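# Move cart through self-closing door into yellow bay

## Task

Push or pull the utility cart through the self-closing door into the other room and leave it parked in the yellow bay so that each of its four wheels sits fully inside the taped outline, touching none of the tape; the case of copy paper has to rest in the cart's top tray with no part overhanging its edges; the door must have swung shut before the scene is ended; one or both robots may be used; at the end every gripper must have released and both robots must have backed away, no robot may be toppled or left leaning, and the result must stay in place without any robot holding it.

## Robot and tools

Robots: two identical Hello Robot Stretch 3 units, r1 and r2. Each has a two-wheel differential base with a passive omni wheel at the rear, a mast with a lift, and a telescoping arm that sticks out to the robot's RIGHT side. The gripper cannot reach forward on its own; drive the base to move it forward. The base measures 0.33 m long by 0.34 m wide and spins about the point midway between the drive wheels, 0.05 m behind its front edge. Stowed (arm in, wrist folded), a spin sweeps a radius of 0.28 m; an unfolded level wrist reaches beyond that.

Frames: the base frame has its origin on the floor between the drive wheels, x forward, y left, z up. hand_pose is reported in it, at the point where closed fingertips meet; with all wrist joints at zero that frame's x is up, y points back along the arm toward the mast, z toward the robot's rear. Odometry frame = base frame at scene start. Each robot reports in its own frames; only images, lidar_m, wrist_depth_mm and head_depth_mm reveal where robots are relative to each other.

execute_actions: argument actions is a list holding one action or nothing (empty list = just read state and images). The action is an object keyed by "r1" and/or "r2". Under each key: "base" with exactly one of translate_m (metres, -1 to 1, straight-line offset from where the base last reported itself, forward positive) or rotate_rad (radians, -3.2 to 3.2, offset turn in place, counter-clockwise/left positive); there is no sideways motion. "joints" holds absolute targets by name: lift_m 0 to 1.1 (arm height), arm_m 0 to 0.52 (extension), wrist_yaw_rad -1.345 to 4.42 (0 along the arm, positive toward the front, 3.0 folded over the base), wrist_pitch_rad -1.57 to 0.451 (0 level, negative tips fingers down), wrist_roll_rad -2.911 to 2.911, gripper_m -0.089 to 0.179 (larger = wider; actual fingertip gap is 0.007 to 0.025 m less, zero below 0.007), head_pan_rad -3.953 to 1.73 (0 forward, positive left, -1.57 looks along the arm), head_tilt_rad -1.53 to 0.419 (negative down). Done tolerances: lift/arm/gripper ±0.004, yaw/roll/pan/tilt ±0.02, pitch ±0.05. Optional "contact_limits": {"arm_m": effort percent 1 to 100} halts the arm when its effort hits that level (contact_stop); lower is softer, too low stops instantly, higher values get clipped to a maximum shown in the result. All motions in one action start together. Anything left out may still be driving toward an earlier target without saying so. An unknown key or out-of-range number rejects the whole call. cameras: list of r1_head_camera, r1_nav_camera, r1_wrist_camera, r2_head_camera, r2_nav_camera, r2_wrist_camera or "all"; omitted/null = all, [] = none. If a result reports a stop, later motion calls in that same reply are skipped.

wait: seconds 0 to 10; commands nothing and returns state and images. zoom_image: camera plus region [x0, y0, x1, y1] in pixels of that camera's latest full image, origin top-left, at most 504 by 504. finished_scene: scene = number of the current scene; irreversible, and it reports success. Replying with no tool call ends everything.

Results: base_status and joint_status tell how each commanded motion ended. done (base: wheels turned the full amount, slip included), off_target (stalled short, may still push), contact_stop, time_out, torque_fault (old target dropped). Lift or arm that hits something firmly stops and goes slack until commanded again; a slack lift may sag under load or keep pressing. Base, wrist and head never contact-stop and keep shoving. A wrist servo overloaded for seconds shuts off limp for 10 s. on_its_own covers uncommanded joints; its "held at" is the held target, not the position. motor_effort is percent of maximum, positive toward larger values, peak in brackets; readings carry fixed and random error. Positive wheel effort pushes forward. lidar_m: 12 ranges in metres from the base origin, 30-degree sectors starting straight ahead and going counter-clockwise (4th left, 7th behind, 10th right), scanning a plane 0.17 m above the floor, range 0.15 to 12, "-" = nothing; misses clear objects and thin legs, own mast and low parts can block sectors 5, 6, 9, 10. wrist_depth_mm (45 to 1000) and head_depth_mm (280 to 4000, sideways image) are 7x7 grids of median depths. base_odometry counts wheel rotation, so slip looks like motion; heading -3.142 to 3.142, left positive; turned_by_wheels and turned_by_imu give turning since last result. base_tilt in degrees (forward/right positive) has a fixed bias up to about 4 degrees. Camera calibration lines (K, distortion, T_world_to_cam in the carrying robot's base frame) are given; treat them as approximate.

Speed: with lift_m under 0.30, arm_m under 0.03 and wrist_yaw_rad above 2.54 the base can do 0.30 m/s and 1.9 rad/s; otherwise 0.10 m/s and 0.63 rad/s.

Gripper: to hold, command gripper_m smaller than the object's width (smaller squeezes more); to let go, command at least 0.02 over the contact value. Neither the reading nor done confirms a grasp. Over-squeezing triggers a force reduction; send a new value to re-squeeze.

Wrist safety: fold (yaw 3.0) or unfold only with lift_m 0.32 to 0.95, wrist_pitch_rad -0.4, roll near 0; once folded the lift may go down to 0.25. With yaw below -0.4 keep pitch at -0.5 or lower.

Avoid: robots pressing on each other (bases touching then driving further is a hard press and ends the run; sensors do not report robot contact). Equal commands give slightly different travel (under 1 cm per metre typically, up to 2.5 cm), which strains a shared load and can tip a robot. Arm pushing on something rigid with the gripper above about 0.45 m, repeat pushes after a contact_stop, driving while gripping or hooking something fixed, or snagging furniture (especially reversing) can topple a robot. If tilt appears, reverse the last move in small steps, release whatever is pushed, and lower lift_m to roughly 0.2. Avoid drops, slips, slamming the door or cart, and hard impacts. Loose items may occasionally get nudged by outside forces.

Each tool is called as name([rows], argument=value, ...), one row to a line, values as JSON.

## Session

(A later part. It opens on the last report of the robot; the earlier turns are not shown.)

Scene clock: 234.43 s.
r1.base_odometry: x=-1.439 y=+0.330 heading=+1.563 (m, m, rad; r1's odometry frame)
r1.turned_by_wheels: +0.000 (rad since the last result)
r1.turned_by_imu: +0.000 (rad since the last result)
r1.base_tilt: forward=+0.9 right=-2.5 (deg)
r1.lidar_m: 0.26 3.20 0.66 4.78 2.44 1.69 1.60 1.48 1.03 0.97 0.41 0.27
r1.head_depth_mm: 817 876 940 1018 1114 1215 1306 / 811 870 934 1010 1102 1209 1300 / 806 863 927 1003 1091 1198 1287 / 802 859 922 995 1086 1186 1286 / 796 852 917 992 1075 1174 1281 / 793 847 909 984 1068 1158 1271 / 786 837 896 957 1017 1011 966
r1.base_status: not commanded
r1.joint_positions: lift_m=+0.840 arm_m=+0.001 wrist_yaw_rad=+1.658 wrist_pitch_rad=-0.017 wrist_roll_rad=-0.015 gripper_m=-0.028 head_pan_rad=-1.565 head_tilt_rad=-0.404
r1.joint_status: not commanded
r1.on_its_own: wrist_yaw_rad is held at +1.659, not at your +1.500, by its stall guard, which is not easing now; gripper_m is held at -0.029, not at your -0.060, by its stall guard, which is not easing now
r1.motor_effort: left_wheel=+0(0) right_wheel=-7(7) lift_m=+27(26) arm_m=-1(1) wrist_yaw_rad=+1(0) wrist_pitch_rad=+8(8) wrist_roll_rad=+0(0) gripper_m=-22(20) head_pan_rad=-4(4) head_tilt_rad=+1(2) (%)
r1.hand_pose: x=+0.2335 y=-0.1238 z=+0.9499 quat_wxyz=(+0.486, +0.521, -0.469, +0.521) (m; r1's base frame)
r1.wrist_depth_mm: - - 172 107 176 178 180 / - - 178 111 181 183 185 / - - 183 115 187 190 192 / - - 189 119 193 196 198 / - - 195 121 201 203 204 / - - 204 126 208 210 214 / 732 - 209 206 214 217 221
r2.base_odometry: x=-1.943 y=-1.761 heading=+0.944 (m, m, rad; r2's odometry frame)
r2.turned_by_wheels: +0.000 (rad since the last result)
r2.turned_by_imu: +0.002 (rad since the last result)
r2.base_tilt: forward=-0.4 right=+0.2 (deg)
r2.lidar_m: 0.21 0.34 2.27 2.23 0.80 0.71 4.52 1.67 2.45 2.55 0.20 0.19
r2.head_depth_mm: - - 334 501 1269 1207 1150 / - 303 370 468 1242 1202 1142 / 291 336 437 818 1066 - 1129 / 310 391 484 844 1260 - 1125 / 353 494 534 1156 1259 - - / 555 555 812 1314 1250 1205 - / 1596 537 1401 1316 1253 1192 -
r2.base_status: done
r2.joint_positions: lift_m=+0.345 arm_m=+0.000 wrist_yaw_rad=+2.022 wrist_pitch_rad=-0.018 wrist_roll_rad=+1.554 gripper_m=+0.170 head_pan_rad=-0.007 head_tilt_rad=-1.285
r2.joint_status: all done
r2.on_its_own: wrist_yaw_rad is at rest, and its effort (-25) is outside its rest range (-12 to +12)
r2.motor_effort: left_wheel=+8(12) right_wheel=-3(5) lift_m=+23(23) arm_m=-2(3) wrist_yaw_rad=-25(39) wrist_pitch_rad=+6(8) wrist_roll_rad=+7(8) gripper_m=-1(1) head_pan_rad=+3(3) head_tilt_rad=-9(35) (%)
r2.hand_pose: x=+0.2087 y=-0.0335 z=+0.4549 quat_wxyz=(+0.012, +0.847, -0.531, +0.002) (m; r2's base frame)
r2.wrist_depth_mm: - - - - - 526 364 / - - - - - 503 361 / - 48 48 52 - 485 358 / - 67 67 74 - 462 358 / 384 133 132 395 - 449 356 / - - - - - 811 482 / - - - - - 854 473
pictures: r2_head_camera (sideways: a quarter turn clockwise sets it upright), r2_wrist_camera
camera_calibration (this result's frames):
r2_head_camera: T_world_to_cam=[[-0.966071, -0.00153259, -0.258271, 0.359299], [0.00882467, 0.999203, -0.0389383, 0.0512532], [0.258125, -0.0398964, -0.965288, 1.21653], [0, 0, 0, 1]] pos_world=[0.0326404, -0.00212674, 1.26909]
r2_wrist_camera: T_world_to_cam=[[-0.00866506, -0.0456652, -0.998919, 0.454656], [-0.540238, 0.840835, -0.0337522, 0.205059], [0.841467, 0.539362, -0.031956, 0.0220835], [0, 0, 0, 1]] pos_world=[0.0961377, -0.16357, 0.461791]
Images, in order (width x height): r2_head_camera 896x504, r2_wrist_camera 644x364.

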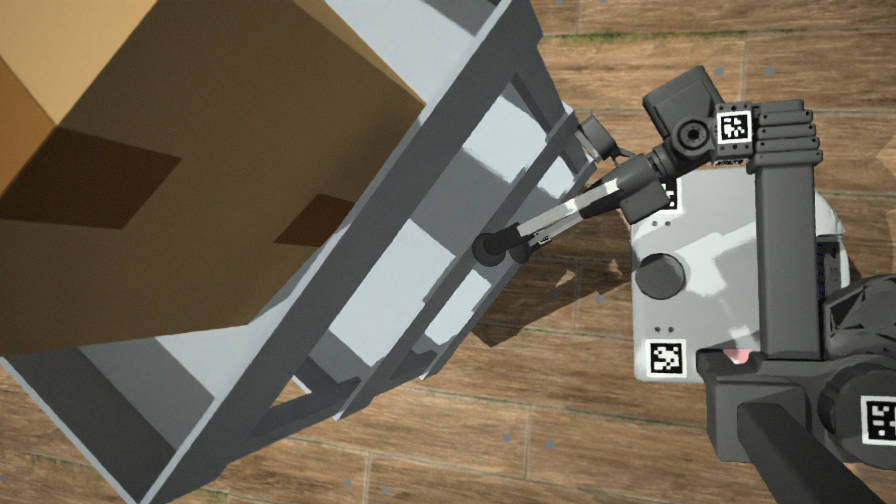

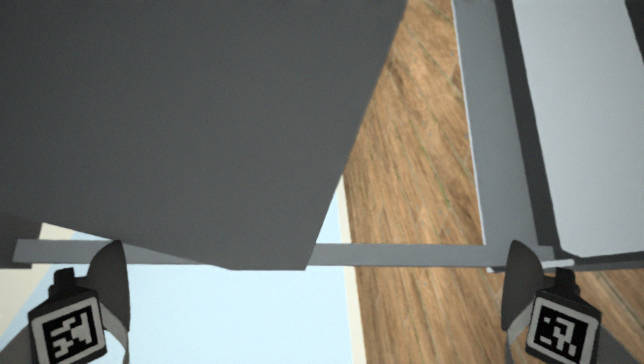

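execute_actions([
  {"r2":{"base":{"translate_m":-0.15},"joints":{"lift_m":0.395}}},
], cameras=[])

execute_actions([
  {"r2":{"joints":{"wrist_roll_rad":-1.57,"wrist_yaw_rad":1.75}}},
], cameras=[])

execute_actions([
  {"r2":{"base":{"translate_m":0.14}}},
], cameras=[])

execute_actions([
  {"r2":{"joints":{"gripper_m":0.0}}},
], cameras=[])

execute_actions([
  {"r2":{"base":{"translate_m":-0.8}}},
], cameras=["r2_nav_camera"])

Scene clock: 240.23 s.
r1.base_odometry: x=-1.439 y=+0.330 heading=+1.563 (m, m, rad; r1's odometry frame)
r1.turned_by_wheels: +0.000 (rad since the last result)
r1.turned_by_imu: +0.001 (rad since the last result)
r1.base_tilt: forward=+1.0 right=-2.5 (deg)
r1.lidar_m: 0.26 0.58 1.00 4.79 2.44 1.70 1.60 1.48 1.03 0.97 0.42 0.27
r1.head_depth_mm: 815 872 937 1016 1108 1218 1305 / 811 869 931 1012 1100 1207 1299 / 805 865 927 1003 1090 1195 1287 / 801 858 921 995 1082 1183 1283 / 799 854 913 990 1072 1177 1278 / 792 845 913 980 1065 1161 1267 / 787 837 895 955 1020 1004 966
r1.base_status: not commanded
r1.joint_positions: lift_m=+0.840 arm_m=+0.001 wrist_yaw_rad=+1.658 wrist_pitch_rad=-0.017 wrist_roll_rad=-0.015 gripper_m=-0.028 head_pan_rad=-1.565 head_tilt_rad=-0.404
r1.joint_status: not commanded
r1.on_its_own: wrist_yaw_rad is held at +1.659, not at your +1.500, by its stall guard, which is not easing now; gripper_m is held at -0.029, not at your -0.060, by its stall guard, which is not easing now
r1.motor_effort: left_wheel=-1(1) right_wheel=-7(6) lift_m=+27(27) arm_m=-1(1) wrist_yaw_rad=+1(1) wrist_pitch_rad=+8(8) wrist_roll_rad=+0(0) gripper_m=-21(22) head_pan_rad=-3(4) head_tilt_rad=+1(2) (%)
r1.hand_pose: x=+0.2335 y=-0.1238 z=+0.9499 quat_wxyz=(+0.486, +0.521, -0.469, +0.521) (m; r1's base frame)
r1.wrist_depth_mm: - - 172 108 176 178 180 / - - 178 111 181 184 186 / - - 182 115 188 190 192 / - - 189 119 193 195 197 / - - 195 121 200 202 205 / - - 204 125 207 210 212 / 486 593 210 207 214 217 220
r2.base_odometry: x=-2.031 y=-1.882 heading=+0.944 (m, m, rad; r2's odometry frame)
r2.turned_by_wheels: +0.000 (rad since the last result)
r2.turned_by_imu: +0.000 (rad since the last result)
r2.base_tilt: forward=-0.3 right=+0.4 (deg)
r2.lidar_m: 0.34 0.53 2.28 2.24 0.72 0.59 4.35 1.52 2.21 2.54 2.71 0.31
r2.head_depth_mm: 376 556 549 1354 1280 1212 1155 / 381 468 545 1327 1280 - 1137 / 423 494 882 1097 1288 - 1131 / 477 538 889 1205 1263 - 1126 / 529 913 907 1319 1258 - - / 571 870 1388 1326 1253 1200 - / 656 1494 1403 1324 1247 1193 -
r2.base_status: done
r2.joint_positions: lift_m=+0.395 arm_m=+0.000 wrist_yaw_rad=+2.002 wrist_pitch_rad=-0.020 wrist_roll_rad=+1.565 gripper_m=+0.170 head_pan_rad=-0.007 head_tilt_rad=-1.285
r2.joint_status: all done
r2.motor_effort: left_wheel=+5(6) right_wheel=-3(9) lift_m=+29(26) arm_m=-2(2) wrist_yaw_rad=-2(26) wrist_pitch_rad=+7(8) wrist_roll_rad=+2(7) gripper_m=+1(2) head_pan_rad=+2(3) head_tilt_rad=-9(8) (%)
r2.hand_pose: x=+0.2109 y=-0.0383 z=+0.5040 quat_wxyz=(+0.011, +0.842, -0.539, -0.003) (m; r2's base frame)
r2.wrist_depth_mm: 363 546 - 180 660 604 418 / 365 548 - 223 - 598 417 / 369 551 - 293 - 589 415 / 420 514 - 465 - 545 474 / - - - - - 841 579 / - - - - - 964 556 / - - - - - 916 521
pictures: none
No camera images: the call's "cameras" was empty. Leave "cameras" out to get every camera's image.

Scene clock: 242.47 s.
r1.base_odometry: x=-1.439 y=+0.330 heading=+1.563 (m, m, rad; r1's odometry frame)
r1.turned_by_wheels: +0.000 (rad since the last result)
r1.turned_by_imu: +0.000 (rad since the last result)
r1.base_tilt: forward=+1.0 right=-2.5 (deg)
r1.lidar_m: 0.26 0.58 1.00 4.78 2.44 1.70 1.61 1.48 1.03 0.97 0.41 0.27
r1.head_depth_mm: 815 872 940 1016 1114 1216 1310 / 810 868 935 1009 1101 1204 1296 / 807 862 928 1005 1088 1197 1290 / 803 859 921 996 1080 1183 1288 / 796 852 915 987 1075 1176 1274 / 793 846 908 984 1067 1163 1268 / 787 838 895 957 1018 1002 968
r1.base_status: not commanded
r1.joint_positions: lift_m=+0.840 arm_m=+0.001 wrist_yaw_rad=+1.658 wrist_pitch_rad=-0.017 wrist_roll_rad=-0.015 gripper_m=-0.028 head_pan_rad=-1.565 head_tilt_rad=-0.404
r1.joint_status: not commanded
r1.on_its_own: wrist_yaw_rad is held at +1.659, not at your +1.500, by its stall guard, which is not easing now; gripper_m is held at -0.029, not at your -0.060, by its stall guard, which is not easing now
r1.motor_effort: left_wheel=+0(0) right_wheel=-7(8) lift_m=+26(26) arm_m=+0(1) wrist_yaw_rad=+1(0) wrist_pitch_rad=+8(8) wrist_roll_rad=+0(0) gripper_m=-20(21) head_pan_rad=-4(3) head_tilt_rad=+2(2) (%)
r1.hand_pose: x=+0.2335 y=-0.1238 z=+0.9499 quat_wxyz=(+0.486, +0.521, -0.469, +0.521) (m; r1's base frame)
r1.wrist_depth_mm: - - 172 107 176 178 180 / - - 177 111 182 184 186 / - - 183 115 187 189 191 / - - 189 119 193 196 198 / - - 195 121 198 203 205 / - - 204 125 208 209 212 / 484 594 209 208 214 217 220
r2.base_odometry: x=-2.031 y=-1.882 heading=+0.944 (m, m, rad; r2's odometry frame)
r2.turned_by_wheels: +0.000 (rad since the last result)
r2.turned_by_imu: +0.000 (rad since the last result)
r2.base_tilt: forward=-0.4 right=+0.1 (deg)
r2.lidar_m: 0.34 0.53 2.27 2.24 0.72 0.59 4.34 1.52 2.21 2.54 2.72 0.31
r2.head_depth_mm: 376 556 548 1349 1278 1215 1157 / 380 469 545 1320 1276 - 1139 / 423 495 882 928 1279 - 1125 / 478 537 890 1211 1263 - 1125 / 529 913 908 1319 1260 - - / 572 872 1382 1327 1257 1203 - / 656 1494 1405 1318 1251 1190 -
r2.base_status: not commanded
r2.joint_positions: lift_m=+0.395 arm_m=+0.000 wrist_yaw_rad=+1.748 wrist_pitch_rad=-0.021 wrist_roll_rad=-1.565 gripper_m=+0.170 head_pan_rad=-0.007 head_tilt_rad=-1.285
r2.joint_status: all done
r2.motor_effort: left_wheel=+4(5) right_wheel=-3(3) lift_m=+28(29) arm_m=-2(3) wrist_yaw_rad=+2(5) wrist_pitch_rad=+7(8) wrist_roll_rad=-3(7) gripper_m=+1(1) head_pan_rad=+2(2) head_tilt_rad=-8(8) (%)
r2.hand_pose: x=+0.2303 y=-0.0999 z=+0.5041 quat_wxyz=(+0.642, +0.009, +0.007, +0.767) (m; r2's base frame)
r2.wrist_depth_mm: 587 828 - - - - - / 412 528 - 409 - 481 408 / 372 590 - 345 - 519 361 / 438 641 - 299 - 520 342 / 441 636 900 262 - 517 341 / 411 704 877 234 875 602 327 / - 684 790 211 - 597 310
pictures: none
No camera images: the call's "cameras" was empty. Leave "cameras" out to get every camera's image.

Scene clock: 244.97 s.
r1.base_odometry: x=-1.439 y=+0.330 heading=+1.563 (m, m, rad; r1's odometry frame)
r1.turned_by_wheels: +0.000 (rad since the last result)
r1.turned_by_imu: +0.000 (rad since the last result)
r1.base_tilt: forward=+0.9 right=-2.5 (deg)
r1.lidar_m: 0.26 0.80 0.65 4.79 2.44 1.69 1.60 1.48 1.03 0.97 0.41 0.27
r1.head_depth_mm: 815 876 940 1016 1111 1218 1307 / 809 869 933 1012 1102 1207 1302 / 806 863 927 1002 1092 1199 1283 / 802 857 924 995 1080 1184 1282 / 796 852 915 988 1073 1177 1281 / 792 847 908 983 1061 1164 1267 / 787 837 897 955 1016 1002 964
r1.base_status: not commanded
r1.joint_positions: lift_m=+0.840 arm_m=+0.001 wrist_yaw_rad=+1.658 wrist_pitch_rad=-0.017 wrist_roll_rad=-0.015 gripper_m=-0.028 head_pan_rad=-1.565 head_tilt_rad=-0.404
r1.joint_status: not commanded
r1.on_its_own: wrist_yaw_rad is held at +1.659, not at your +1.500, by its stall guard, which is not easing now; gripper_m is held at -0.029, not at your -0.060, by its stall guard, which is not easing now
r1.motor_effort: left_wheel=+0(1) right_wheel=-7(7) lift_m=+26(27) arm_m=-1(1) wrist_yaw_rad=+1(1) wrist_pitch_rad=+8(8) wrist_roll_rad=+0(0) gripper_m=-21(21) head_pan_rad=-4(4) head_tilt_rad=+2(2) (%)
r1.hand_pose: x=+0.2335 y=-0.1238 z=+0.9499 quat_wxyz=(+0.486, +0.521, -0.469, +0.521) (m; r1's base frame)
r1.wrist_depth_mm: - - 173 107 177 178 180 / - - 178 111 182 183 186 / - - 183 114 187 189 192 / - - 189 118 193 196 198 / - - 195 121 199 203 205 / - - 204 125 208 210 213 / 579 - 210 207 215 217 221
r2.base_odometry: x=-1.948 y=-1.769 heading=+0.944 (m, m, rad; r2's odometry frame)
r2.turned_by_wheels: +0.000 (rad since the last result)
r2.turned_by_imu: +0.001 (rad since the last result)
r2.base_tilt: forward=-0.5 right=+0.2 (deg)
r2.lidar_m: 0.22 0.35 2.26 2.23 0.79 0.70 4.47 1.65 2.44 2.55 0.20 0.20
r2.head_depth_mm: - 292 363 501 1267 1212 1153 / - 307 383 485 1243 - 1138 / 295 348 445 819 1129 - 1130 / 320 404 495 850 1259 - 1124 / 368 507 546 1175 1263 - - / 552 556 826 1315 1251 1203 - / 1591 551 1406 1319 1250 1194 -
r2.base_status: done
r2.joint_positions: lift_m=+0.395 arm_m=+0.000 wrist_yaw_rad=+1.748 wrist_pitch_rad=-0.021 wrist_roll_rad=-1.565 gripper_m=+0.170 head_pan_rad=-0.007 head_tilt_rad=-1.285
r2.joint_status: not commanded
r2.motor_effort: left_wheel=+4(11) right_wheel=-4(3) lift_m=+29(29) arm_m=-2(2) wrist_yaw_rad=+2(2) wrist_pitch_rad=+7(7) wrist_roll_rad=-3(3) gripper_m=+1(1) head_pan_rad=+3(2) head_tilt_rad=-8(8) (%)
r2.hand_pose: x=+0.2303 y=-0.0999 z=+0.5041 quat_wxyz=(+0.642, +0.009, +0.007, +0.767) (m; r2's base frame)
r2.wrist_depth_mm: 384 832 - 259 - - 334 / 421 893 - 209 - - 343 / 436 903 189 176 - - 343 / 444 571 156 151 161 515 340 / 441 638 133 133 136 519 340 / 408 686 119 119 121 596 324 / - 559 107 107 107 596 311
pictures: none
No camera images: the call's "cameras" was empty. Leave "cameras" out to get every camera's image.

Scene clock: 247.57 s.
r1.base_odometry: x=-1.439 y=+0.330 heading=+1.563 (m, m, rad; r1's odometry frame)
r1.turned_by_wheels: +0.000 (rad since the last result)
r1.turned_by_imu: +0.000 (rad since the last result)
r1.base_tilt: forward=+0.9 right=-2.4 (deg)
r1.lidar_m: 0.26 0.81 0.65 4.78 2.45 1.70 1.60 1.48 1.03 0.97 0.41 0.27
r1.head_depth_mm: 816 876 939 1019 1113 1217 1303 / 812 867 935 1012 1098 1209 1297 / 806 862 930 1004 1093 1196 1282 / 801 856 922 996 1086 1185 1282 / 797 854 917 986 1074 1173 1278 / 793 846 908 983 1067 1162 1268 / 789 838 897 955 1017 1002 967
r1.base_status: not commanded
r1.joint_positions: lift_m=+0.840 arm_m=+0.001 wrist_yaw_rad=+1.658 wrist_pitch_rad=-0.017 wrist_roll_rad=-0.015 gripper_m=-0.028 head_pan_rad=-1.565 head_tilt_rad=-0.404
r1.joint_status: not commanded
r1.on_its_own: wrist_yaw_rad is held at +1.659, not at your +1.500, by its stall guard, which is not easing now; gripper_m is held at -0.029, not at your -0.060, by its stall guard, which is not easing now
r1.motor_effort: left_wheel=+0(1) right_wheel=-7(7) lift_m=+26(26) arm_m=-1(1) wrist_yaw_rad=+0(1) wrist_pitch_rad=+8(8) wrist_roll_rad=+0(0) gripper_m=-21(21) head_pan_rad=-4(4) head_tilt_rad=+2(2) (%)
r1.hand_pose: x=+0.2335 y=-0.1238 z=+0.9499 quat_wxyz=(+0.486, +0.521, -0.469, +0.521) (m; r1's base frame)
r1.wrist_depth_mm: - - 172 107 177 178 180 / - - 177 111 180 184 185 / - - 183 115 187 189 191 / - - 189 119 194 195 199 / - - 196 121 199 202 204 / - - 204 125 208 210 212 / 573 - 209 207 214 217 220
r2.base_odometry: x=-1.948 y=-1.769 heading=+0.944 (m, m, rad; r2's odometry frame)
r2.turned_by_wheels: +0.000 (rad since the last result)
r2.turned_by_imu: +0.000 (rad since the last result)
r2.base_tilt: forward=-0.5 right=+0.2 (deg)
r2.lidar_m: 0.24 0.36 2.26 2.22 0.79 0.70 4.49 1.65 2.44 2.55 0.23 0.22
r2.head_depth_mm: - 305 380 501 1279 1210 1153 / 291 335 424 820 1247 - 1138 / 309 380 466 838 1143 - 1129 / 344 437 508 854 1266 - 1124 / 548 542 863 1178 1258 - - / 546 554 849 1323 1255 1204 - / 1598 1452 1402 1322 1252 1194 -
r2.base_status: not commanded
r2.joint_positions: lift_m=+0.395 arm_m=+0.000 wrist_yaw_rad=+1.742 wrist_pitch_rad=-0.024 wrist_roll_rad=-1.577 gripper_m=+0.002 head_pan_rad=-0.006 head_tilt_rad=-1.287
r2.joint_status: all done
r2.motor_effort: left_wheel=+1(23) right_wheel=-3(15) lift_m=+26(29) arm_m=+1(2) wrist_yaw_rad=+8(82) wrist_pitch_rad=+8(13) wrist_roll_rad=+3(6) gripper_m=-45(98) head_pan_rad=+2(4) head_tilt_rad=-7(8) (%)
r2.hand_pose: x=+0.2305 y=-0.1010 z=+0.5037 quat_wxyz=(+0.644, +0.005, +0.011, +0.765) (m; r2's base frame)
r2.wrist_depth_mm: 379 769 - 277 - 342 332 / 423 880 - 230 - - 344 / 435 892 - 197 - - 345 / 436 582 182 172 - 526 345 / 439 638 157 153 161 515 343 / 440 562 138 138 137 475 341 / 434 606 125 125 125 446 339
pictures: none
No camera images: the call's "cameras" was empty. Leave "cameras" out to get every camera's image.

Scene clock: 256.60 s.
r1.base_odometry: x=-1.439 y=+0.330 heading=+1.563 (m, m, rad; r1's odometry frame)
r1.turned_by_wheels: +0.000 (rad since the last result)
r1.turned_by_imu: +0.001 (rad since the last result)
r1.base_tilt: forward=+1.0 right=-2.4 (deg)
r1.lidar_m: 0.26 0.45 0.56 4.77 2.44 1.69 1.60 1.48 1.03 0.97 0.41 0.27
r1.head_depth_mm: 817 874 939 1016 1111 1216 1310 / 811 870 935 1010 1096 1205 1297 / 807 862 928 1002 1093 1201 1279 / 802 858 924 995 1086 1182 1285 / 797 854 918 988 1076 1178 1279 / 793 847 911 983 1067 1160 1269 / 786 837 896 958 1020 1004 965
r1.base_status: not commanded
r1.joint_positions: lift_m=+0.840 arm_m=+0.001 wrist_yaw_rad=+1.658 wrist_pitch_rad=-0.017 wrist_roll_rad=-0.015 gripper_m=-0.028 head_pan_rad=-1.565 head_tilt_rad=-0.404
r1.joint_status: not commanded
r1.on_its_own: wrist_yaw_rad is held at +1.659, not at your +1.500, by its stall guard, which is not easing now; gripper_m is held at -0.029, not at your -0.060, by its stall guard, which is not easing now
r1.motor_effort: left_wheel=+0(0) right_wheel=-7(7) lift_m=+26(27) arm_m=-1(1) wrist_yaw_rad=+1(0) wrist_pitch_rad=+8(8) wrist_roll_rad=+0(0) gripper_m=-21(21) head_pan_rad=-4(3) head_tilt_rad=+2(2) (%)
r1.hand_pose: x=+0.2335 y=-0.1238 z=+0.9499 quat_wxyz=(+0.486, +0.521, -0.469, +0.521) (m; r1's base frame)
r1.wrist_depth_mm: - - 172 108 176 178 181 / - - 178 111 182 184 185 / - 514 182 115 187 189 192 / 749 525 189 119 193 198 199 / 578 532 194 121 200 203 205 / 397 401 203 125 207 209 213 / 801 796 210 207 213 217 220
r2.base_odometry: x=-2.418 y=-2.417 heading=+0.944 (m, m, rad; r2's odometry frame)
r2.turned_by_wheels: +0.000 (rad since the last result)
r2.turned_by_imu: -0.003 (rad since the last result)
r2.base_tilt: forward=-0.4 right=+0.2 (deg)
r2.lidar_m: 0.21 0.22 0.30 0.38 0.40 0.56 3.69 0.91 1.17 2.47 0.29 0.21
r2.head_depth_mm: - 312 522 1313 1273 1210 1151 / - 314 422 764 1276 - 1140 / - 317 436 832 1272 - 1132 / - 322 446 828 1261 - 1123 / - 329 447 827 1248 - - / - 337 477 822 1244 1202 - / 293 543 518 770 1240 1189 -
r2.base_status: done
r2.joint_positions: lift_m=+0.395 arm_m=+0.000 wrist_yaw_rad=+1.750 wrist_pitch_rad=-0.030 wrist_roll_rad=-1.577 gripper_m=+0.046 head_pan_rad=-0.006 head_tilt_rad=-1.287
r2.joint_status: not commanded
r2.on_its_own: gripper_m is held at +0.044, not at your +0.000, by its stall guard, which is not easing now
r2.motor_effort: left_wheel=+4(6) right_wheel=-6(16) lift_m=+26(26) arm_m=+1(1) wrist_yaw_rad=+0(24) wrist_pitch_rad=+10(10) wrist_roll_rad=+3(3) gripper_m=-24(45) head_pan_rad=+3(2) head_tilt_rad=-8(7) (%)
r2.hand_pose: x=+0.2299 y=-0.0990 z=+0.5020 quat_wxyz=(+0.641, +0.007, +0.014, +0.768) (m; r2's base frame)
r2.wrist_depth_mm: 422 558 148 147 146 - 355 / 428 621 145 144 144 535 351 / 431 612 144 142 142 535 350 / 434 617 141 140 140 531 346 / 438 633 140 139 139 527 347 / 436 558 137 137 136 484 344 / 409 - 136 135 134 469 345
pictures: r2_nav_camera (sideways: a quarter turn counterclockwise sets it upright)
camera_calibration (this result's frames):
r2_nav_camera: T_world_to_cam=[[0.971618, 0.0146493, 0.236099, -0.268771], [0.0064639, -0.999352, 0.0354061, 0.00541496], [0.236465, -0.0328751, -0.971084, 1.22187], [0, 0, 0, 1]] pos_world=[-0.0278225, 0.0495179, 1.24981]
Images, in order (width x height): r2_nav_camera 672x504.

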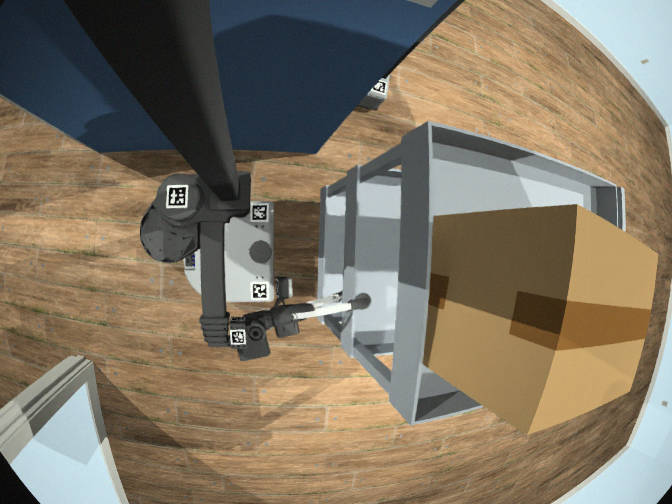

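Aligned nicely.

execute_actions([
  {"r2":{"base":{"translate_m":-1}}},
], cameras=["r2_nav_camera"])

execute_actions([
  {"r2":{"base":{"translate_m":-0.5},"joints":{"head_pan_rad":1.6}}},
], cameras=["r2_nav_camera"])

Scene clock: 269.33 s.
r1.base_odometry: x=-1.439 y=+0.330 heading=+1.563 (m, m, rad; r1's odometry frame)
r1.turned_by_wheels: +0.000 (rad since the last result)
r1.turned_by_imu: +0.002 (rad since the last result)
r1.base_tilt: forward=+0.9 right=-2.5 (deg)
r1.lidar_m: 0.26 3.19 4.15 4.78 2.44 1.70 1.60 1.48 1.03 0.97 0.41 0.27
r1.head_depth_mm: 814 873 938 1014 1110 1217 1304 / 810 869 932 1009 1098 1207 1299 / 806 861 929 1004 1087 1196 1282 / 801 855 922 995 1080 1182 1281 / 796 853 916 991 1076 1171 1276 / 795 850 910 982 1066 1160 1268 / 787 836 895 955 1019 1000 964
r1.base_status: not commanded
r1.joint_positions: lift_m=+0.840 arm_m=+0.001 wrist_yaw_rad=+1.658 wrist_pitch_rad=-0.017 wrist_roll_rad=-0.015 gripper_m=-0.028 head_pan_rad=-1.565 head_tilt_rad=-0.404
r1.joint_status: not commanded
r1.on_its_own: wrist_yaw_rad is held at +1.659, not at your +1.500, by its stall guard, which is not easing now; gripper_m is held at -0.029, not at your -0.060, by its stall guard, which is not easing now
r1.motor_effort: left_wheel=-1(0) right_wheel=-7(7) lift_m=+26(27) arm_m=-1(1) wrist_yaw_rad=+1(1) wrist_pitch_rad=+8(8) wrist_roll_rad=+0(0) gripper_m=-22(21) head_pan_rad=-4(3) head_tilt_rad=+1(2) (%)
r1.hand_pose: x=+0.2335 y=-0.1238 z=+0.9499 quat_wxyz=(+0.486, +0.521, -0.469, +0.521) (m; r1's base frame)
r1.wrist_depth_mm: - - 172 108 177 178 180 / - - 177 111 181 184 185 / - - 184 115 188 190 192 / - - 189 119 194 195 198 / - - 194 121 200 203 205 / - - 203 125 207 210 213 / - - 209 208 214 216 220
r2.base_odometry: x=-3.004 y=-3.227 heading=+0.944 (m, m, rad; r2's odometry frame)
r2.turned_by_wheels: +0.000 (rad since the last result)
r2.turned_by_imu: -0.004 (rad since the last result)
r2.base_tilt: forward=-0.4 right=+0.2 (deg)
r2.lidar_m: 0.19 0.19 0.24 0.86 2.56 2.72 2.68 2.86 2.42 0.48 0.31 0.21
r2.head_depth_mm: - 312 526 1322 1265 1212 1155 / - 316 428 832 1279 - 1133 / - 316 425 822 1266 - 1131 / - 314 422 824 1252 - 1122 / - 313 421 753 1239 - - / - 312 418 738 1230 1202 - / - 311 516 501 1241 1193 -
r2.base_status: done
r2.joint_positions: lift_m=+0.395 arm_m=+0.000 wrist_yaw_rad=+1.759 wrist_pitch_rad=-0.030 wrist_roll_rad=-1.577 gripper_m=+0.049 head_pan_rad=-0.006 head_tilt_rad=-1.287
r2.joint_status: not commanded
r2.on_its_own: gripper_m is held at +0.048, not at your +0.000, by its stall guard, which is not easing now
r2.motor_effort: left_wheel=+6(7) right_wheel=-7(17) lift_m=+26(26) arm_m=+1(1) wrist_yaw_rad=-10(10) wrist_pitch_rad=+10(10) wrist_roll_rad=+3(3) gripper_m=-23(25) head_pan_rad=+2(3) head_tilt_rad=-7(7) (%)
r2.hand_pose: x=+0.2295 y=-0.0968 z=+0.5020 quat_wxyz=(+0.637, +0.007, +0.014, +0.770) (m; r2's base frame)
r2.wrist_depth_mm: 424 583 132 131 131 543 353 / 431 615 134 132 132 534 352 / 433 615 135 134 133 527 349 / 434 618 136 135 135 527 346 / 437 633 138 136 136 524 345 / 429 526 138 138 137 482 343 / 389 - 140 139 139 - 343
pictures: r2_nav_camera (sideways: a quarter turn counterclockwise sets it upright)
camera_calibration (this result's frames):
r2_nav_camera: T_world_to_cam=[[0.971618, 0.0146491, 0.2361, -0.268771], [0.00646373, -0.999352, 0.0354061, 0.00541496], [0.236465, -0.0328751, -0.971084, 1.22187], [0, 0, 0, 1]] pos_world=[-0.0278225, 0.0495179, 1.24981]
Images, in order (width x height): r2_nav_camera 672x504.

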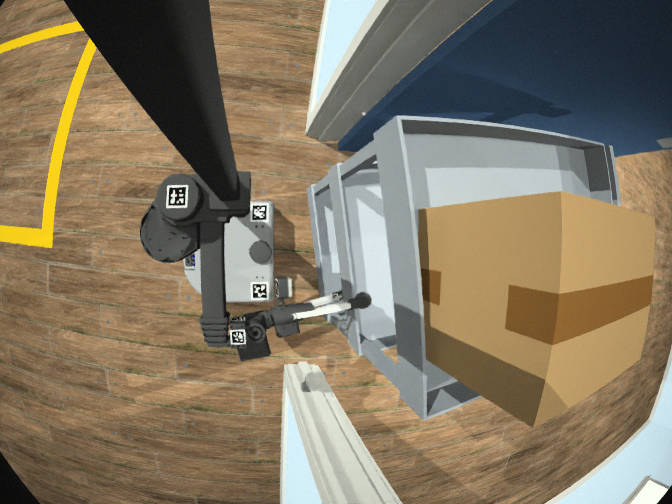

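Scene clock: 275.37 s.
r1.base_odometry: x=-1.439 y=+0.330 heading=+1.563 (m, m, rad; r1's odometry frame)
r1.turned_by_wheels: +0.000 (rad since the last result)
r1.turned_by_imu: +0.001 (rad since the last result)
r1.base_tilt: forward=+0.9 right=-2.5 (deg)
r1.lidar_m: 0.26 3.19 4.16 4.79 2.44 1.70 1.60 1.48 1.03 0.97 0.41 0.27
r1.head_depth_mm: 815 872 941 1020 1106 1215 1305 / 811 868 934 1010 1103 1206 1293 / 808 863 931 1002 1090 1199 1285 / 803 857 920 997 1080 1187 1284 / 796 852 915 986 1072 1178 1274 / 794 849 909 981 1066 1164 1268 / 788 837 895 955 1018 1006 965
r1.base_status: not commanded
r1.joint_positions: lift_m=+0.840 arm_m=+0.001 wrist_yaw_rad=+1.658 wrist_pitch_rad=-0.017 wrist_roll_rad=-0.015 gripper_m=-0.028 head_pan_rad=-1.565 head_tilt_rad=-0.404
r1.joint_status: not commanded
r1.on_its_own: wrist_yaw_rad is held at +1.659, not at your +1.500, by its stall guard, which is not easing now; gripper_m is held at -0.029, not at your -0.060, by its stall guard, which is not easing now
r1.motor_effort: left_wheel=+0(0) right_wheel=-7(7) lift_m=+26(27) arm_m=-1(1) wrist_yaw_rad=+1(0) wrist_pitch_rad=+8(8) wrist_roll_rad=+0(0) gripper_m=-20(21) head_pan_rad=-4(3) head_tilt_rad=+2(2) (%)
r1.hand_pose: x=+0.2335 y=-0.1238 z=+0.9499 quat_wxyz=(+0.486, +0.521, -0.469, +0.521) (m; r1's base frame)
r1.wrist_depth_mm: - - 173 107 176 178 180 / - - 177 111 181 183 186 / - - 183 115 187 190 191 / - - 189 119 193 196 198 / - - 195 121 200 202 205 / - - 204 125 207 208 212 / - - 210 208 214 218 220
r2.base_odometry: x=-3.297 y=-3.632 heading=+0.945 (m, m, rad; r2's odometry frame)
r2.turned_by_wheels: +0.000 (rad since the last result)
r2.turned_by_imu: -0.002 (rad since the last result)
r2.base_tilt: forward=-0.3 right=+0.1 (deg)
r2.lidar_m: 0.19 0.19 0.24 2.44 2.61 2.22 2.18 2.33 2.37 1.90 0.32 0.21
r2.head_depth_mm: 1634 1521 1436 473 481 751 721 / 1626 1528 1430 822 795 766 1024 / 1616 1517 1420 1345 1239 1194 1141 / 1611 1499 1416 1335 1277 1209 1127 / 1603 1498 1407 1341 - - - / 1602 1502 1418 - - - - / 1584 1501 - 1307 - 1179 1126
r2.base_status: done
r2.joint_positions: lift_m=+0.395 arm_m=+0.000 wrist_yaw_rad=+1.760 wrist_pitch_rad=-0.027 wrist_roll_rad=-1.577 gripper_m=+0.049 head_pan_rad=+1.593 head_tilt_rad=-1.287
r2.joint_status: all done
r2.on_its_own: gripper_m is held at +0.048, not at your +0.000, by its stall guard, which is not easing now
r2.motor_effort: left_wheel=+6(8) right_wheel=-8(20) lift_m=+26(26) arm_m=+1(2) wrist_yaw_rad=-11(11) wrist_pitch_rad=+9(10) wrist_roll_rad=+3(3) gripper_m=-23(24) head_pan_rad=+2(39) head_tilt_rad=-7(7) (%)
r2.hand_pose: x=+0.2295 y=-0.0965 z=+0.5027 quat_wxyz=(+0.637, +0.006, +0.013, +0.771) (m; r2's base frame)
r2.wrist_depth_mm: 433 605 133 132 132 532 350 / 432 620 134 133 133 535 349 / 436 624 136 135 134 528 347 / 438 628 137 136 136 521 347 / 436 630 139 138 138 520 341 / 426 523 140 139 139 482 345 / 562 - 142 141 140 - 341
pictures: r2_nav_camera (sideways: a quarter turn counterclockwise sets it upright)
camera_calibration (this result's frames):
r2_nav_camera: T_world_to_cam=[[-0.0420651, 0.970818, 0.236099, -0.262587], [0.998772, 0.0346657, 0.0354061, -0.000638135], [0.0261883, 0.237299, -0.971084, 1.22316], [0, 0, 0, 1]] pos_world=[-0.0424408, -0.0353066, 1.24981]
Images, in order (width x height): r2_nav_camera 672x504.

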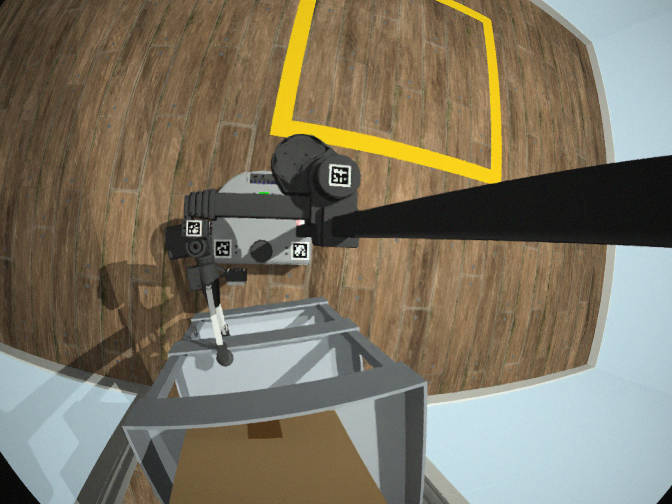

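execute_actions([
  {"r2":{"base":{"rotate_rad":-0.35}}},
], cameras=[])

execute_actions([
  {"r2":{"base":{"translate_m":-0.3}}},
], cameras=[])

execute_actions([
  {"r2":{"base":{"rotate_rad":-0.4}}},
], cameras=[])

execute_actions([
  {"r1":{"joints":{"gripper_m":0.12}},"r2":{"base":{"translate_m":-1},"joints":{"head_pan_rad":0}}},
], cameras=["r2_nav_camera"])

Scene clock: 280.93 s.
r1.base_odometry: x=-1.439 y=+0.330 heading=+1.563 (m, m, rad; r1's odometry frame)
r1.turned_by_wheels: +0.000 (rad since the last result)
r1.turned_by_imu: +0.001 (rad since the last result)
r1.base_tilt: forward=+0.9 right=-2.4 (deg)
r1.lidar_m: 0.26 3.18 4.18 4.77 2.44 1.70 1.60 1.48 1.03 0.97 0.41 0.27
r1.head_depth_mm: 816 874 942 1019 1106 1216 1309 / 812 867 931 1011 1095 1206 1296 / 807 866 925 1003 1086 1203 1287 / 803 859 920 997 1083 1182 1284 / 796 853 916 985 1075 1176 1278 / 792 845 907 986 1066 1160 1271 / 787 834 898 953 1019 1006 966
r1.base_status: not commanded
r1.joint_positions: lift_m=+0.840 arm_m=+0.001 wrist_yaw_rad=+1.658 wrist_pitch_rad=-0.017 wrist_roll_rad=-0.015 gripper_m=-0.028 head_pan_rad=-1.565 head_tilt_rad=-0.404
r1.joint_status: not commanded
r1.on_its_own: wrist_yaw_rad is held at +1.659, not at your +1.500, by its stall guard, which is not easing now; gripper_m is held at -0.029, not at your -0.060, by its stall guard, which is not easing now
r1.motor_effort: left_wheel=-1(1) right_wheel=-7(7) lift_m=+27(27) arm_m=-1(1) wrist_yaw_rad=+1(0) wrist_pitch_rad=+8(8) wrist_roll_rad=+0(0) gripper_m=-21(21) head_pan_rad=-4(3) head_tilt_rad=+2(2) (%)
r1.hand_pose: x=+0.2335 y=-0.1238 z=+0.9499 quat_wxyz=(+0.486, +0.521, -0.469, +0.521) (m; r1's base frame)
r1.wrist_depth_mm: - - 172 108 176 178 181 / - - 178 111 183 184 186 / - - 183 115 187 190 192 / - - 189 119 193 196 198 / - - 195 121 200 203 205 / - - 203 125 208 209 213 / - - 209 207 214 216 221
r2.base_odometry: x=-3.297 y=-3.632 heading=+0.595 (m, m, rad; r2's odometry frame)
r2.turned_by_wheels: -0.350 (rad since the last result)
r2.turned_by_imu: -0.354 (rad since the last result)
r2.base_tilt: forward=-0.3 right=+0.2 (deg)
r2.lidar_m: 0.19 0.18 0.19 1.28 2.44 2.53 2.18 2.18 2.53 2.33 1.30 0.26
r2.head_depth_mm: 1135 1237 523 501 462 759 1145 / 1405 1487 521 483 795 1069 1140 / 1608 1511 1421 758 1110 1203 1137 / 1617 1512 1425 1338 1268 1207 1125 / 1610 1511 1409 1333 - - - / 1599 1496 1415 - - - - / 1578 1505 - 1308 - 1175 1131
r2.base_status: done
r2.joint_positions: lift_m=+0.395 arm_m=+0.000 wrist_yaw_rad=+1.752 wrist_pitch_rad=-0.017 wrist_roll_rad=-1.575 gripper_m=+0.048 head_pan_rad=+1.593 head_tilt_rad=-1.287
r2.joint_status: not commanded
r2.on_its_own: gripper_m is held at +0.048, not at your +0.000, by its stall guard, which is not easing now
r2.motor_effort: left_wheel=+5(17) right_wheel=-4(21) lift_m=+25(26) arm_m=+1(1) wrist_yaw_rad=-2(34) wrist_pitch_rad=+6(9) wrist_roll_rad=+2(3) gripper_m=-1(24) head_pan_rad=+2(2) head_tilt_rad=-7(7) (%)
r2.hand_pose: x=+0.2302 y=-0.0986 z=+0.5053 quat_wxyz=(+0.640, +0.004, +0.009, +0.768) (m; r2's base frame)
r2.wrist_depth_mm: 436 625 149 146 150 518 346 / 441 635 159 156 728 520 342 / 442 595 173 167 736 511 340 / 412 908 187 181 - - 340 / 616 897 - 196 - - 341 / 245 247 - 215 687 250 296 / 613 663 670 236 674 668 240
pictures: none
No camera images: the call's "cameras" was empty. Leave "cameras" out to get every camera's image.

Scene clock: 285.10 s.
r1.base_odometry: x=-1.439 y=+0.330 heading=+1.563 (m, m, rad; r1's odometry frame)
r1.turned_by_wheels: +0.000 (rad since the last result)
r1.turned_by_imu: +0.001 (rad since the last result)
r1.base_tilt: forward=+0.9 right=-2.4 (deg)
r1.lidar_m: 0.26 3.19 4.18 4.79 2.43 1.70 1.60 1.48 1.03 0.97 0.41 0.27
r1.head_depth_mm: 815 873 944 1016 1108 1218 1311 / 812 868 933 1011 1096 1205 1297 / 807 859 927 1007 1087 1194 1289 / 803 859 922 993 1082 1187 1285 / 796 853 915 988 1078 1175 1275 / 793 845 911 981 1067 1162 1265 / 786 835 896 958 1018 1004 964
r1.base_status: not commanded
r1.joint_positions: lift_m=+0.840 arm_m=+0.001 wrist_yaw_rad=+1.658 wrist_pitch_rad=-0.017 wrist_roll_rad=-0.015 gripper_m=-0.028 head_pan_rad=-1.565 head_tilt_rad=-0.404
r1.joint_status: not commanded
r1.on_its_own: wrist_yaw_rad is held at +1.659, not at your +1.500, by its stall guard, which is not easing now; gripper_m is held at -0.029, not at your -0.060, by its stall guard, which is not easing now
r1.motor_effort: left_wheel=-1(0) right_wheel=-7(7) lift_m=+26(26) arm_m=-1(0) wrist_yaw_rad=+1(1) wrist_pitch_rad=+8(8) wrist_roll_rad=+0(0) gripper_m=-21(21) head_pan_rad=-3(4) head_tilt_rad=+1(2) (%)
r1.hand_pose: x=+0.2335 y=-0.1238 z=+0.9499 quat_wxyz=(+0.486, +0.521, -0.469, +0.521) (m; r1's base frame)
r1.wrist_depth_mm: - - 172 107 176 178 180 / - - 177 111 181 184 186 / - - 182 115 188 190 191 / - - 189 119 193 196 198 / - - 195 121 200 202 204 / - - 204 125 208 210 213 / - - 209 207 215 217 220
r2.base_odometry: x=-3.545 y=-3.800 heading=+0.595 (m, m, rad; r2's odometry frame)
r2.turned_by_wheels: +0.000 (rad since the last result)
r2.turned_by_imu: -0.001 (rad since the last result)
r2.base_tilt: forward=-0.3 right=+0.2 (deg)
r2.lidar_m: 0.46 0.44 1.08 1.87 2.36 2.19 1.89 1.89 2.19 2.41 1.90 1.07
r2.head_depth_mm: 1593 1536 1437 1354 1245 1213 1151 / 1634 1524 1426 1347 1272 1216 1146 / 1612 1505 1422 1340 1266 1205 1139 / 1614 1511 1417 1337 1276 1211 1128 / 1604 1493 1418 1341 - - - / 1596 1495 1420 - - - - / 1577 1501 - 1304 - 1177 1128
r2.base_status: done
r2.joint_positions: lift_m=+0.395 arm_m=+0.000 wrist_yaw_rad=+1.752 wrist_pitch_rad=-0.018 wrist_roll_rad=-1.575 gripper_m=+0.048 head_pan_rad=+1.593 head_tilt_rad=-1.287
r2.joint_status: not commanded
r2.on_its_own: gripper_m is held at +0.048, not at your +0.000, by its stall guard, which is not easing now
r2.motor_effort: left_wheel=+6(6) right_wheel=-4(9) lift_m=+25(25) arm_m=+1(1) wrist_yaw_rad=-1(0) wrist_pitch_rad=+6(6) wrist_roll_rad=+2(2) gripper_m=+0(0) head_pan_rad=+3(2) head_tilt_rad=-7(7) (%)
r2.hand_pose: x=+0.2302 y=-0.0986 z=+0.5052 quat_wxyz=(+0.640, +0.004, +0.009, +0.768) (m; r2's base frame)
r2.wrist_depth_mm: 387 627 - 378 - 520 377 / 413 630 - 411 - 519 399 / 450 639 - 441 - 514 434 / 558 643 - 473 - 515 478 / 559 530 - 518 - 517 - / 637 929 - 950 933 931 932 / 641 854 - - - 987 969
pictures: none
No camera images: the call's "cameras" was empty. Leave "cameras" out to get every camera's image.

Scene clock: 286.73 s.
r1.base_odometry: x=-1.439 y=+0.330 heading=+1.563 (m, m, rad; r1's odometry frame)
r1.turned_by_wheels: +0.000 (rad since the last result)
r1.turned_by_imu: +0.000 (rad since the last result)
r1.base_tilt: forward=+1.0 right=-2.5 (deg)
r1.lidar_m: 0.26 3.16 4.20 4.78 2.43 1.69 1.60 1.49 1.03 0.97 0.42 0.27
r1.head_depth_mm: 815 874 941 1016 1108 1216 1309 / 809 868 934 1011 1101 1208 1299 / 807 863 928 997 1093 1189 1285 / 800 858 922 995 1082 1184 1287 / 796 851 914 991 1073 1175 1280 / 792 847 908 980 1066 1163 1261 / 787 836 894 954 1018 1004 968
r1.base_status: not commanded
r1.joint_positions: lift_m=+0.840 arm_m=+0.001 wrist_yaw_rad=+1.658 wrist_pitch_rad=-0.017 wrist_roll_rad=-0.015 gripper_m=-0.028 head_pan_rad=-1.565 head_tilt_rad=-0.404
r1.joint_status: not commanded
r1.on_its_own: wrist_yaw_rad is held at +1.659, not at your +1.500, by its stall guard, which is not easing now; gripper_m is held at -0.029, not at your -0.060, by its stall guard, which is not easing now
r1.motor_effort: left_wheel=+0(1) right_wheel=-7(7) lift_m=+26(27) arm_m=-1(1) wrist_yaw_rad=+0(1) wrist_pitch_rad=+8(8) wrist_roll_rad=+0(0) gripper_m=-21(20) head_pan_rad=-4(4) head_tilt_rad=+2(2) (%)
r1.hand_pose: x=+0.2335 y=-0.1238 z=+0.9499 quat_wxyz=(+0.486, +0.521, -0.469, +0.521) (m; r1's base frame)
r1.wrist_depth_mm: - - 173 108 176 177 180 / - - 177 111 181 184 186 / - - 183 115 187 189 192 / - - 189 119 194 196 198 / - - 195 121 199 202 205 / - - 203 125 208 210 212 / - - 210 207 213 218 219
r2.base_odometry: x=-3.545 y=-3.800 heading=+0.195 (m, m, rad; r2's odometry frame)
r2.turned_by_wheels: -0.400 (rad since the last result)
r2.turned_by_imu: -0.406 (rad since the last result)
r2.base_tilt: forward=-0.4 right=+0.1 (deg)
r2.lidar_m: 0.57 0.45 0.44 1.17 2.36 2.39 2.07 1.89 1.91 2.37 2.41 1.57
r2.head_depth_mm: 1156 1437 884 1177 1274 1215 1154 / 1294 1486 1426 1315 1270 1212 1143 / 1480 1521 1423 1343 1266 1201 1136 / 1599 1512 1416 1341 1279 1209 1124 / 1608 1504 1407 1340 - - - / 1588 1489 1416 - - - - / 1588 1509 - 1318 - 1177 1128
r2.base_status: done
r2.joint_positions: lift_m=+0.395 arm_m=+0.000 wrist_yaw_rad=+1.752 wrist_pitch_rad=-0.018 wrist_roll_rad=-1.575 gripper_m=+0.048 head_pan_rad=+1.593 head_tilt_rad=-1.287
r2.joint_status: not commanded
r2.on_its_own: gripper_m is held at +0.048, not at your +0.000, by its stall guard, which is not easing now
r2.motor_effort: left_wheel=+5(11) right_wheel=-4(8) lift_m=+25(25) arm_m=+1(1) wrist_yaw_rad=-1(2) wrist_pitch_rad=+6(6) wrist_roll_rad=+2(2) gripper_m=-1(1) head_pan_rad=+3(3) head_tilt_rad=-7(7) (%)
r2.hand_pose: x=+0.2302 y=-0.0986 z=+0.5052 quat_wxyz=(+0.640, +0.004, +0.009, +0.768) (m; r2's base frame)
r2.wrist_depth_mm: 555 629 - 468 - 524 459 / 583 546 - 530 - 544 - / 628 910 - - - 975 - / 630 907 - - - - - / 627 920 - - - - - / 630 914 - - - - - / 635 873 - - - - -
pictures: none
No camera images: the call's "cameras" was empty. Leave "cameras" out to get every camera's image.

Scene clock: 297.90 s.
r1.base_odometry: x=-1.439 y=+0.330 heading=+1.563 (m, m, rad; r1's odometry frame)
r1.turned_by_wheels: +0.000 (rad since the last result)
r1.turned_by_imu: +0.001 (rad since the last result)
r1.base_tilt: forward=+0.8 right=-2.4 (deg)
r1.lidar_m: 3.00 3.20 4.20 4.79 2.43 1.69 1.60 1.48 1.03 0.97 0.99 1.30
r1.head_depth_mm: 817 872 942 1014 1109 1222 1305 / 811 869 932 1011 1099 1206 1298 / 806 862 928 1006 1092 1198 1286 / 802 856 922 996 1087 1186 1286 / 797 851 916 989 1075 1178 1279 / 792 847 909 981 1066 1160 1267 / 788 836 896 975 1053 1160 1257
r1.base_status: not commanded
r1.joint_positions: lift_m=+0.840 arm_m=+0.001 wrist_yaw_rad=+1.657 wrist_pitch_rad=-0.017 wrist_roll_rad=-0.015 gripper_m=+0.120 head_pan_rad=-1.565 head_tilt_rad=-0.404
r1.joint_status: all done
r1.on_its_own: wrist_yaw_rad is held at +1.659, not at your +1.500, by its stall guard, which is not easing now
r1.motor_effort: left_wheel=+0(1) right_wheel=+0(6) lift_m=+26(27) arm_m=-1(1) wrist_yaw_rad=+2(2) wrist_pitch_rad=+8(8) wrist_roll_rad=+0(0) gripper_m=-1(81) head_pan_rad=-4(4) head_tilt_rad=+2(2) (%)
r1.hand_pose: x=+0.2335 y=-0.1241 z=+0.9498 quat_wxyz=(+0.486, +0.521, -0.470, +0.521) (m; r1's base frame)
r1.wrist_depth_mm: - - - - - - 934 / - - - - - - - / - - - - - - - / - - - - - - - / - - - - - - - / - - - - - - - / - - - - - - 958
r2.base_odometry: x=-4.526 y=-3.994 heading=+0.195 (m, m, rad; r2's odometry frame)
r2.turned_by_wheels: +0.000 (rad since the last result)
r2.turned_by_imu: -0.004 (rad since the last result)
r2.base_tilt: forward=-0.1 right=+0.2 (deg)
r2.lidar_m: 1.17 1.27 1.74 1.89 1.73 1.75 1.21 1.11 1.12 1.38 2.78 2.92
r2.head_depth_mm: 1642 1524 1439 1353 1277 1212 1149 / 1629 1528 1427 1352 1277 - 1139 / 1626 1518 1422 1355 1278 - 1129 / 1610 1512 1421 1338 1272 - 1125 / 1578 1500 1411 1325 1263 - - / 1438 1496 1401 1325 1259 1203 - / 1559 1496 1395 1322 1249 1195 -
r2.base_status: done
r2.joint_positions: lift_m=+0.395 arm_m=+0.000 wrist_yaw_rad=+1.752 wrist_pitch_rad=-0.018 wrist_roll_rad=-1.575 gripper_m=+0.048 head_pan_rad=+0.007 head_tilt_rad=-1.287
r2.joint_status: all done
r2.on_its_own: gripper_m is held at +0.048, not at your +0.000, by its stall guard, which is not easing now
r2.motor_effort: left_wheel=+5(7) right_wheel=-4(8) lift_m=+25(25) arm_m=+1(1) wrist_yaw_rad=+0(0) wrist_pitch_rad=+6(6) wrist_roll_rad=+2(2) gripper_m=-1(1) head_pan_rad=-3(41) head_tilt_rad=-7(7) (%)
r2.hand_pose: x=+0.2302 y=-0.0986 z=+0.5051 quat_wxyz=(+0.640, +0.004, +0.009, +0.768) (m; r2's base frame)
r2.wrist_depth_mm: 624 873 - - - - - / 617 880 - - - - - / 628 900 - - - - - / 626 904 - - - - - / 625 911 - - - - - / 635 921 - - - - - / 633 867 - - - - -
pictures: r2_nav_camera (sideways: a quarter turn counterclockwise sets it upright)
camera_calibration (this result's frames):
r2_nav_camera: T_world_to_cam=[[0.971341, 0.0274406, 0.2361, -0.268769], [0.0196211, -0.99918, 0.0354061, 0.0053347], [0.236878, -0.0297588, -0.971084, 1.22187], [0, 0, 0, 1]] pos_world=[-0.0284716, 0.049067, 1.24981]
Images, in order (width x height): r2_nav_camera 672x504.

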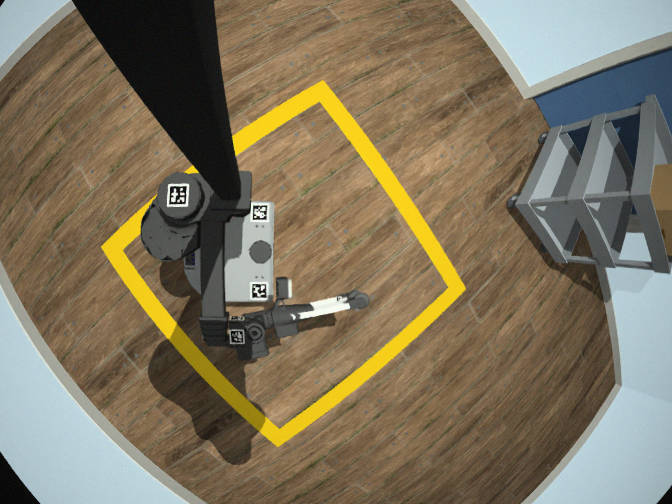

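execute_actions([
  {"r2":{"base":{"rotate_rad":0.34},"joints":{"wrist_roll_rad":0,"wrist_yaw_rad":1.57,"gripper_m":0.15,"lift_m":0.25}}},
], cameras=[])

execute_actions([
  {"r2":{"base":{"translate_m":0.8}}},
], cameras=["r2_wrist_camera","r2_head_camera"])

Scene clock: 302.67 s.
r1.base_odometry: x=-1.439 y=+0.330 heading=+1.563 (m, m, rad; r1's odometry frame)
r1.turned_by_wheels: +0.000 (rad since the last result)
r1.turned_by_imu: +0.001 (rad since the last result)
r1.base_tilt: forward=+0.9 right=-2.5 (deg)
r1.lidar_m: 3.03 3.18 4.16 4.79 2.44 1.69 1.60 1.48 1.03 0.97 0.99 1.30
r1.head_depth_mm: 817 873 944 1017 1113 1217 1308 / 811 869 938 1012 1099 1204 1299 / 806 863 928 1000 1092 1195 1283 / 800 859 924 994 1081 1184 1286 / 794 853 913 989 1073 1175 1277 / 794 849 910 981 1068 1161 1266 / 787 836 899 969 1058 1156 1260
r1.base_status: not commanded
r1.joint_positions: lift_m=+0.840 arm_m=+0.001 wrist_yaw_rad=+1.657 wrist_pitch_rad=-0.017 wrist_roll_rad=-0.015 gripper_m=+0.120 head_pan_rad=-1.565 head_tilt_rad=-0.404
r1.joint_status: not commanded
r1.on_its_own: wrist_yaw_rad is held at +1.659, not at your +1.500, by its stall guard, which is not easing now
r1.motor_effort: left_wheel=+0(0) right_wheel=+0(0) lift_m=+26(26) arm_m=-1(1) wrist_yaw_rad=+2(2) wrist_pitch_rad=+8(8) wrist_roll_rad=+0(0) gripper_m=+0(1) head_pan_rad=-4(3) head_tilt_rad=+2(1) (%)
r1.hand_pose: x=+0.2335 y=-0.1241 z=+0.9498 quat_wxyz=(+0.486, +0.521, -0.470, +0.521) (m; r1's base frame)
r1.wrist_depth_mm: - - - - - - 958 / - - - - - - - / - - - - - - - / - - - - - - - / - - - - - - - / - - - - - - - / - - - - - - 938
r2.base_odometry: x=-4.526 y=-3.994 heading=+0.535 (m, m, rad; r2's odometry frame)
r2.turned_by_wheels: +0.340 (rad since the last result)
r2.turned_by_imu: +0.346 (rad since the last result)
r2.base_tilt: forward=-0.5 right=+0.1 (deg)
r2.lidar_m: 1.17 1.72 1.93 1.74 1.74 1.34 1.11 1.11 1.23 1.98 3.04 1.32
r2.head_depth_mm: 1634 1535 1432 1349 1275 1214 1154 / 1594 1522 1425 1343 1279 1212 1150 / 1452 1513 1423 1343 1277 - 1137 / 1587 1509 1407 1341 1262 - 1124 / 1609 1499 1415 1330 1266 - - / 1603 1496 1406 1323 1258 1209 - / 1587 1491 1400 1315 1248 1187 1117
r2.base_status: done
r2.joint_positions: lift_m=+0.250 arm_m=+0.000 wrist_yaw_rad=+1.572 wrist_pitch_rad=-0.019 wrist_roll_rad=-0.008 gripper_m=+0.150 head_pan_rad=+0.007 head_tilt_rad=-1.287
r2.joint_status: all done
r2.motor_effort: left_wheel=-4(10) right_wheel=+3(9) lift_m=+23(25) arm_m=+1(1) wrist_yaw_rad=-1(3) wrist_pitch_rad=+7(7) wrist_roll_rad=+4(6) gripper_m=+0(94) head_pan_rad=-3(3) head_tilt_rad=-7(7) (%)
r2.hand_pose: x=+0.2344 y=-0.1446 z=+0.3599 quat_wxyz=(+0.507, +0.503, -0.493, +0.498) (m; r2's base frame)
r2.wrist_depth_mm: - - - - - - - / - - - - - - - / - - - - - - - / - - - - - - - / - - - - - - - / 883 898 908 910 922 - 945 / 694 640 684 686 694 666 737
pictures: none
No camera images: the call's "cameras" was empty. Leave "cameras" out to get every camera's image.

Scene clock: 311.93 s.
r1.base_odometry: x=-1.439 y=+0.330 heading=+1.563 (m, m, rad; r1's odometry frame)
r1.turned_by_wheels: +0.000 (rad since the last result)
r1.turned_by_imu: +0.001 (rad since the last result)
r1.base_tilt: forward=+0.9 right=-2.5 (deg)
r1.lidar_m: 3.01 3.19 4.18 4.79 2.44 1.70 1.60 1.48 1.03 0.97 1.00 1.30
r1.head_depth_mm: 815 874 942 1015 1109 1215 1312 / 809 870 937 1011 1100 1204 1294 / 805 866 929 1001 1090 1199 1285 / 801 859 921 994 1079 1188 1284 / 797 851 915 987 1076 1177 1276 / 792 846 910 981 1064 1163 1268 / 788 836 898 970 1053 1155 1259
r1.base_status: not commanded
r1.joint_positions: lift_m=+0.840 arm_m=+0.001 wrist_yaw_rad=+1.657 wrist_pitch_rad=-0.017 wrist_roll_rad=-0.015 gripper_m=+0.120 head_pan_rad=-1.565 head_tilt_rad=-0.404
r1.joint_status: not commanded
r1.on_its_own: wrist_yaw_rad is held at +1.659, not at your +1.500, by its stall guard, which is not easing now
r1.motor_effort: left_wheel=+0(0) right_wheel=-1(1) lift_m=+26(26) arm_m=-1(1) wrist_yaw_rad=+1(2) wrist_pitch_rad=+8(8) wrist_roll_rad=+0(0) gripper_m=+0(0) head_pan_rad=-4(4) head_tilt_rad=+1(2) (%)
r1.hand_pose: x=+0.2335 y=-0.1241 z=+0.9498 quat_wxyz=(+0.486, +0.521, -0.470, +0.521) (m; r1's base frame)
r1.wrist_depth_mm: - - - - - - 947 / - - - - - - - / - - - - - - - / - - - - - - - / - - - - - - - / - - - - - - - / - - - - - - 940
r2.base_odometry: x=-3.838 y=-3.586 heading=+0.535 (m, m, rad; r2's odometry frame)
r2.turned_by_wheels: +0.000 (rad since the last result)
r2.turned_by_imu: +0.004 (rad since the last result)
r2.base_tilt: forward=-0.6 right=+0.3 (deg)
r2.lidar_m: 0.45 0.95 1.08 1.75 1.99 2.23 1.87 1.87 2.09 2.79 2.19 0.39
r2.head_depth_mm: 589 576 1176 1353 1279 1211 1154 / 603 555 864 1339 1273 1212 1147 / 561 940 900 1307 1281 - 1138 / 980 942 1257 1338 1268 - 1124 / 992 1283 1402 1326 1258 - - / 1142 1462 1404 1331 1252 1207 - / 1141 1348 1400 1321 1249 1187 1113
r2.base_status: done
r2.joint_positions: lift_m=+0.250 arm_m=+0.000 wrist_yaw_rad=+1.572 wrist_pitch_rad=-0.019 wrist_roll_rad=-0.008 gripper_m=+0.150 head_pan_rad=+0.007 head_tilt_rad=-1.287
r2.joint_status: not commanded
r2.motor_effort: left_wheel=-5(6) right_wheel=+4(9) lift_m=+23(23) arm_m=+1(1) wrist_yaw_rad=-1(1) wrist_pitch_rad=+6(7) wrist_roll_rad=+4(4) gripper_m=+0(0) head_pan_rad=-3(2) head_tilt_rad=-8(7) (%)
r2.hand_pose: x=+0.2344 y=-0.1446 z=+0.3599 quat_wxyz=(+0.507, +0.503, -0.493, +0.498) (m; r2's base frame)
r2.wrist_depth_mm: 725 829 888 287 288 376 - / 736 869 486 291 303 372 502 / 746 870 960 588 - - - / 782 899 967 946 - - - / 800 899 806 735 798 - - / 787 885 611 524 596 - 949 / 709 642 651 335 377 429 747
pictures: r2_head_camera (sideways: a quarter turn clockwise sets it upright), r2_wrist_camera
camera_calibration (this result's frames):
r2_head_camera: T_world_to_cam=[[-0.966517, -0.0147823, -0.256175, 0.356572], [-0.00496097, 0.999229, -0.0389425, 0.0513426], [0.256553, -0.0363677, -0.965846, 1.21726], [0, 0, 0, 1]] pos_world=[0.0325958, -0.00176313, 1.26903]
r2_wrist_camera: T_world_to_cam=[[-0.00743149, -0.999542, 0.029351, -0.153416], [-0.138022, -0.0280456, -0.990032, 0.433341], [0.990401, -0.0114085, -0.137751, -0.0190896], [0, 0, 0, 1]] pos_world=[0.077577, -0.14141, 0.430895]
Images, in order (width x height): r2_head_camera 896x504, r2_wrist_camera 644x364.

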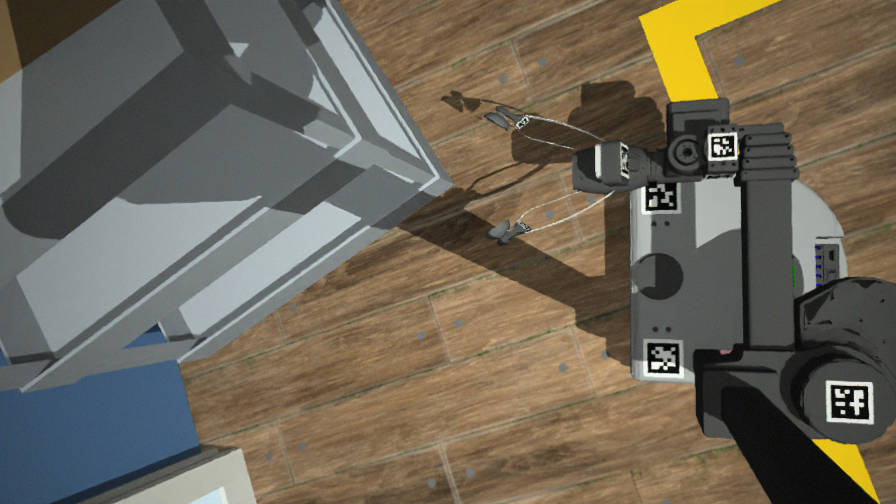

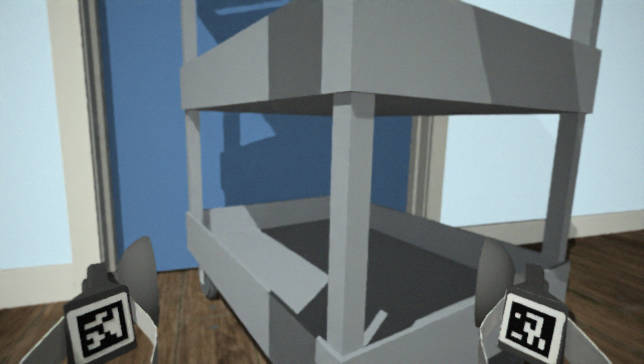

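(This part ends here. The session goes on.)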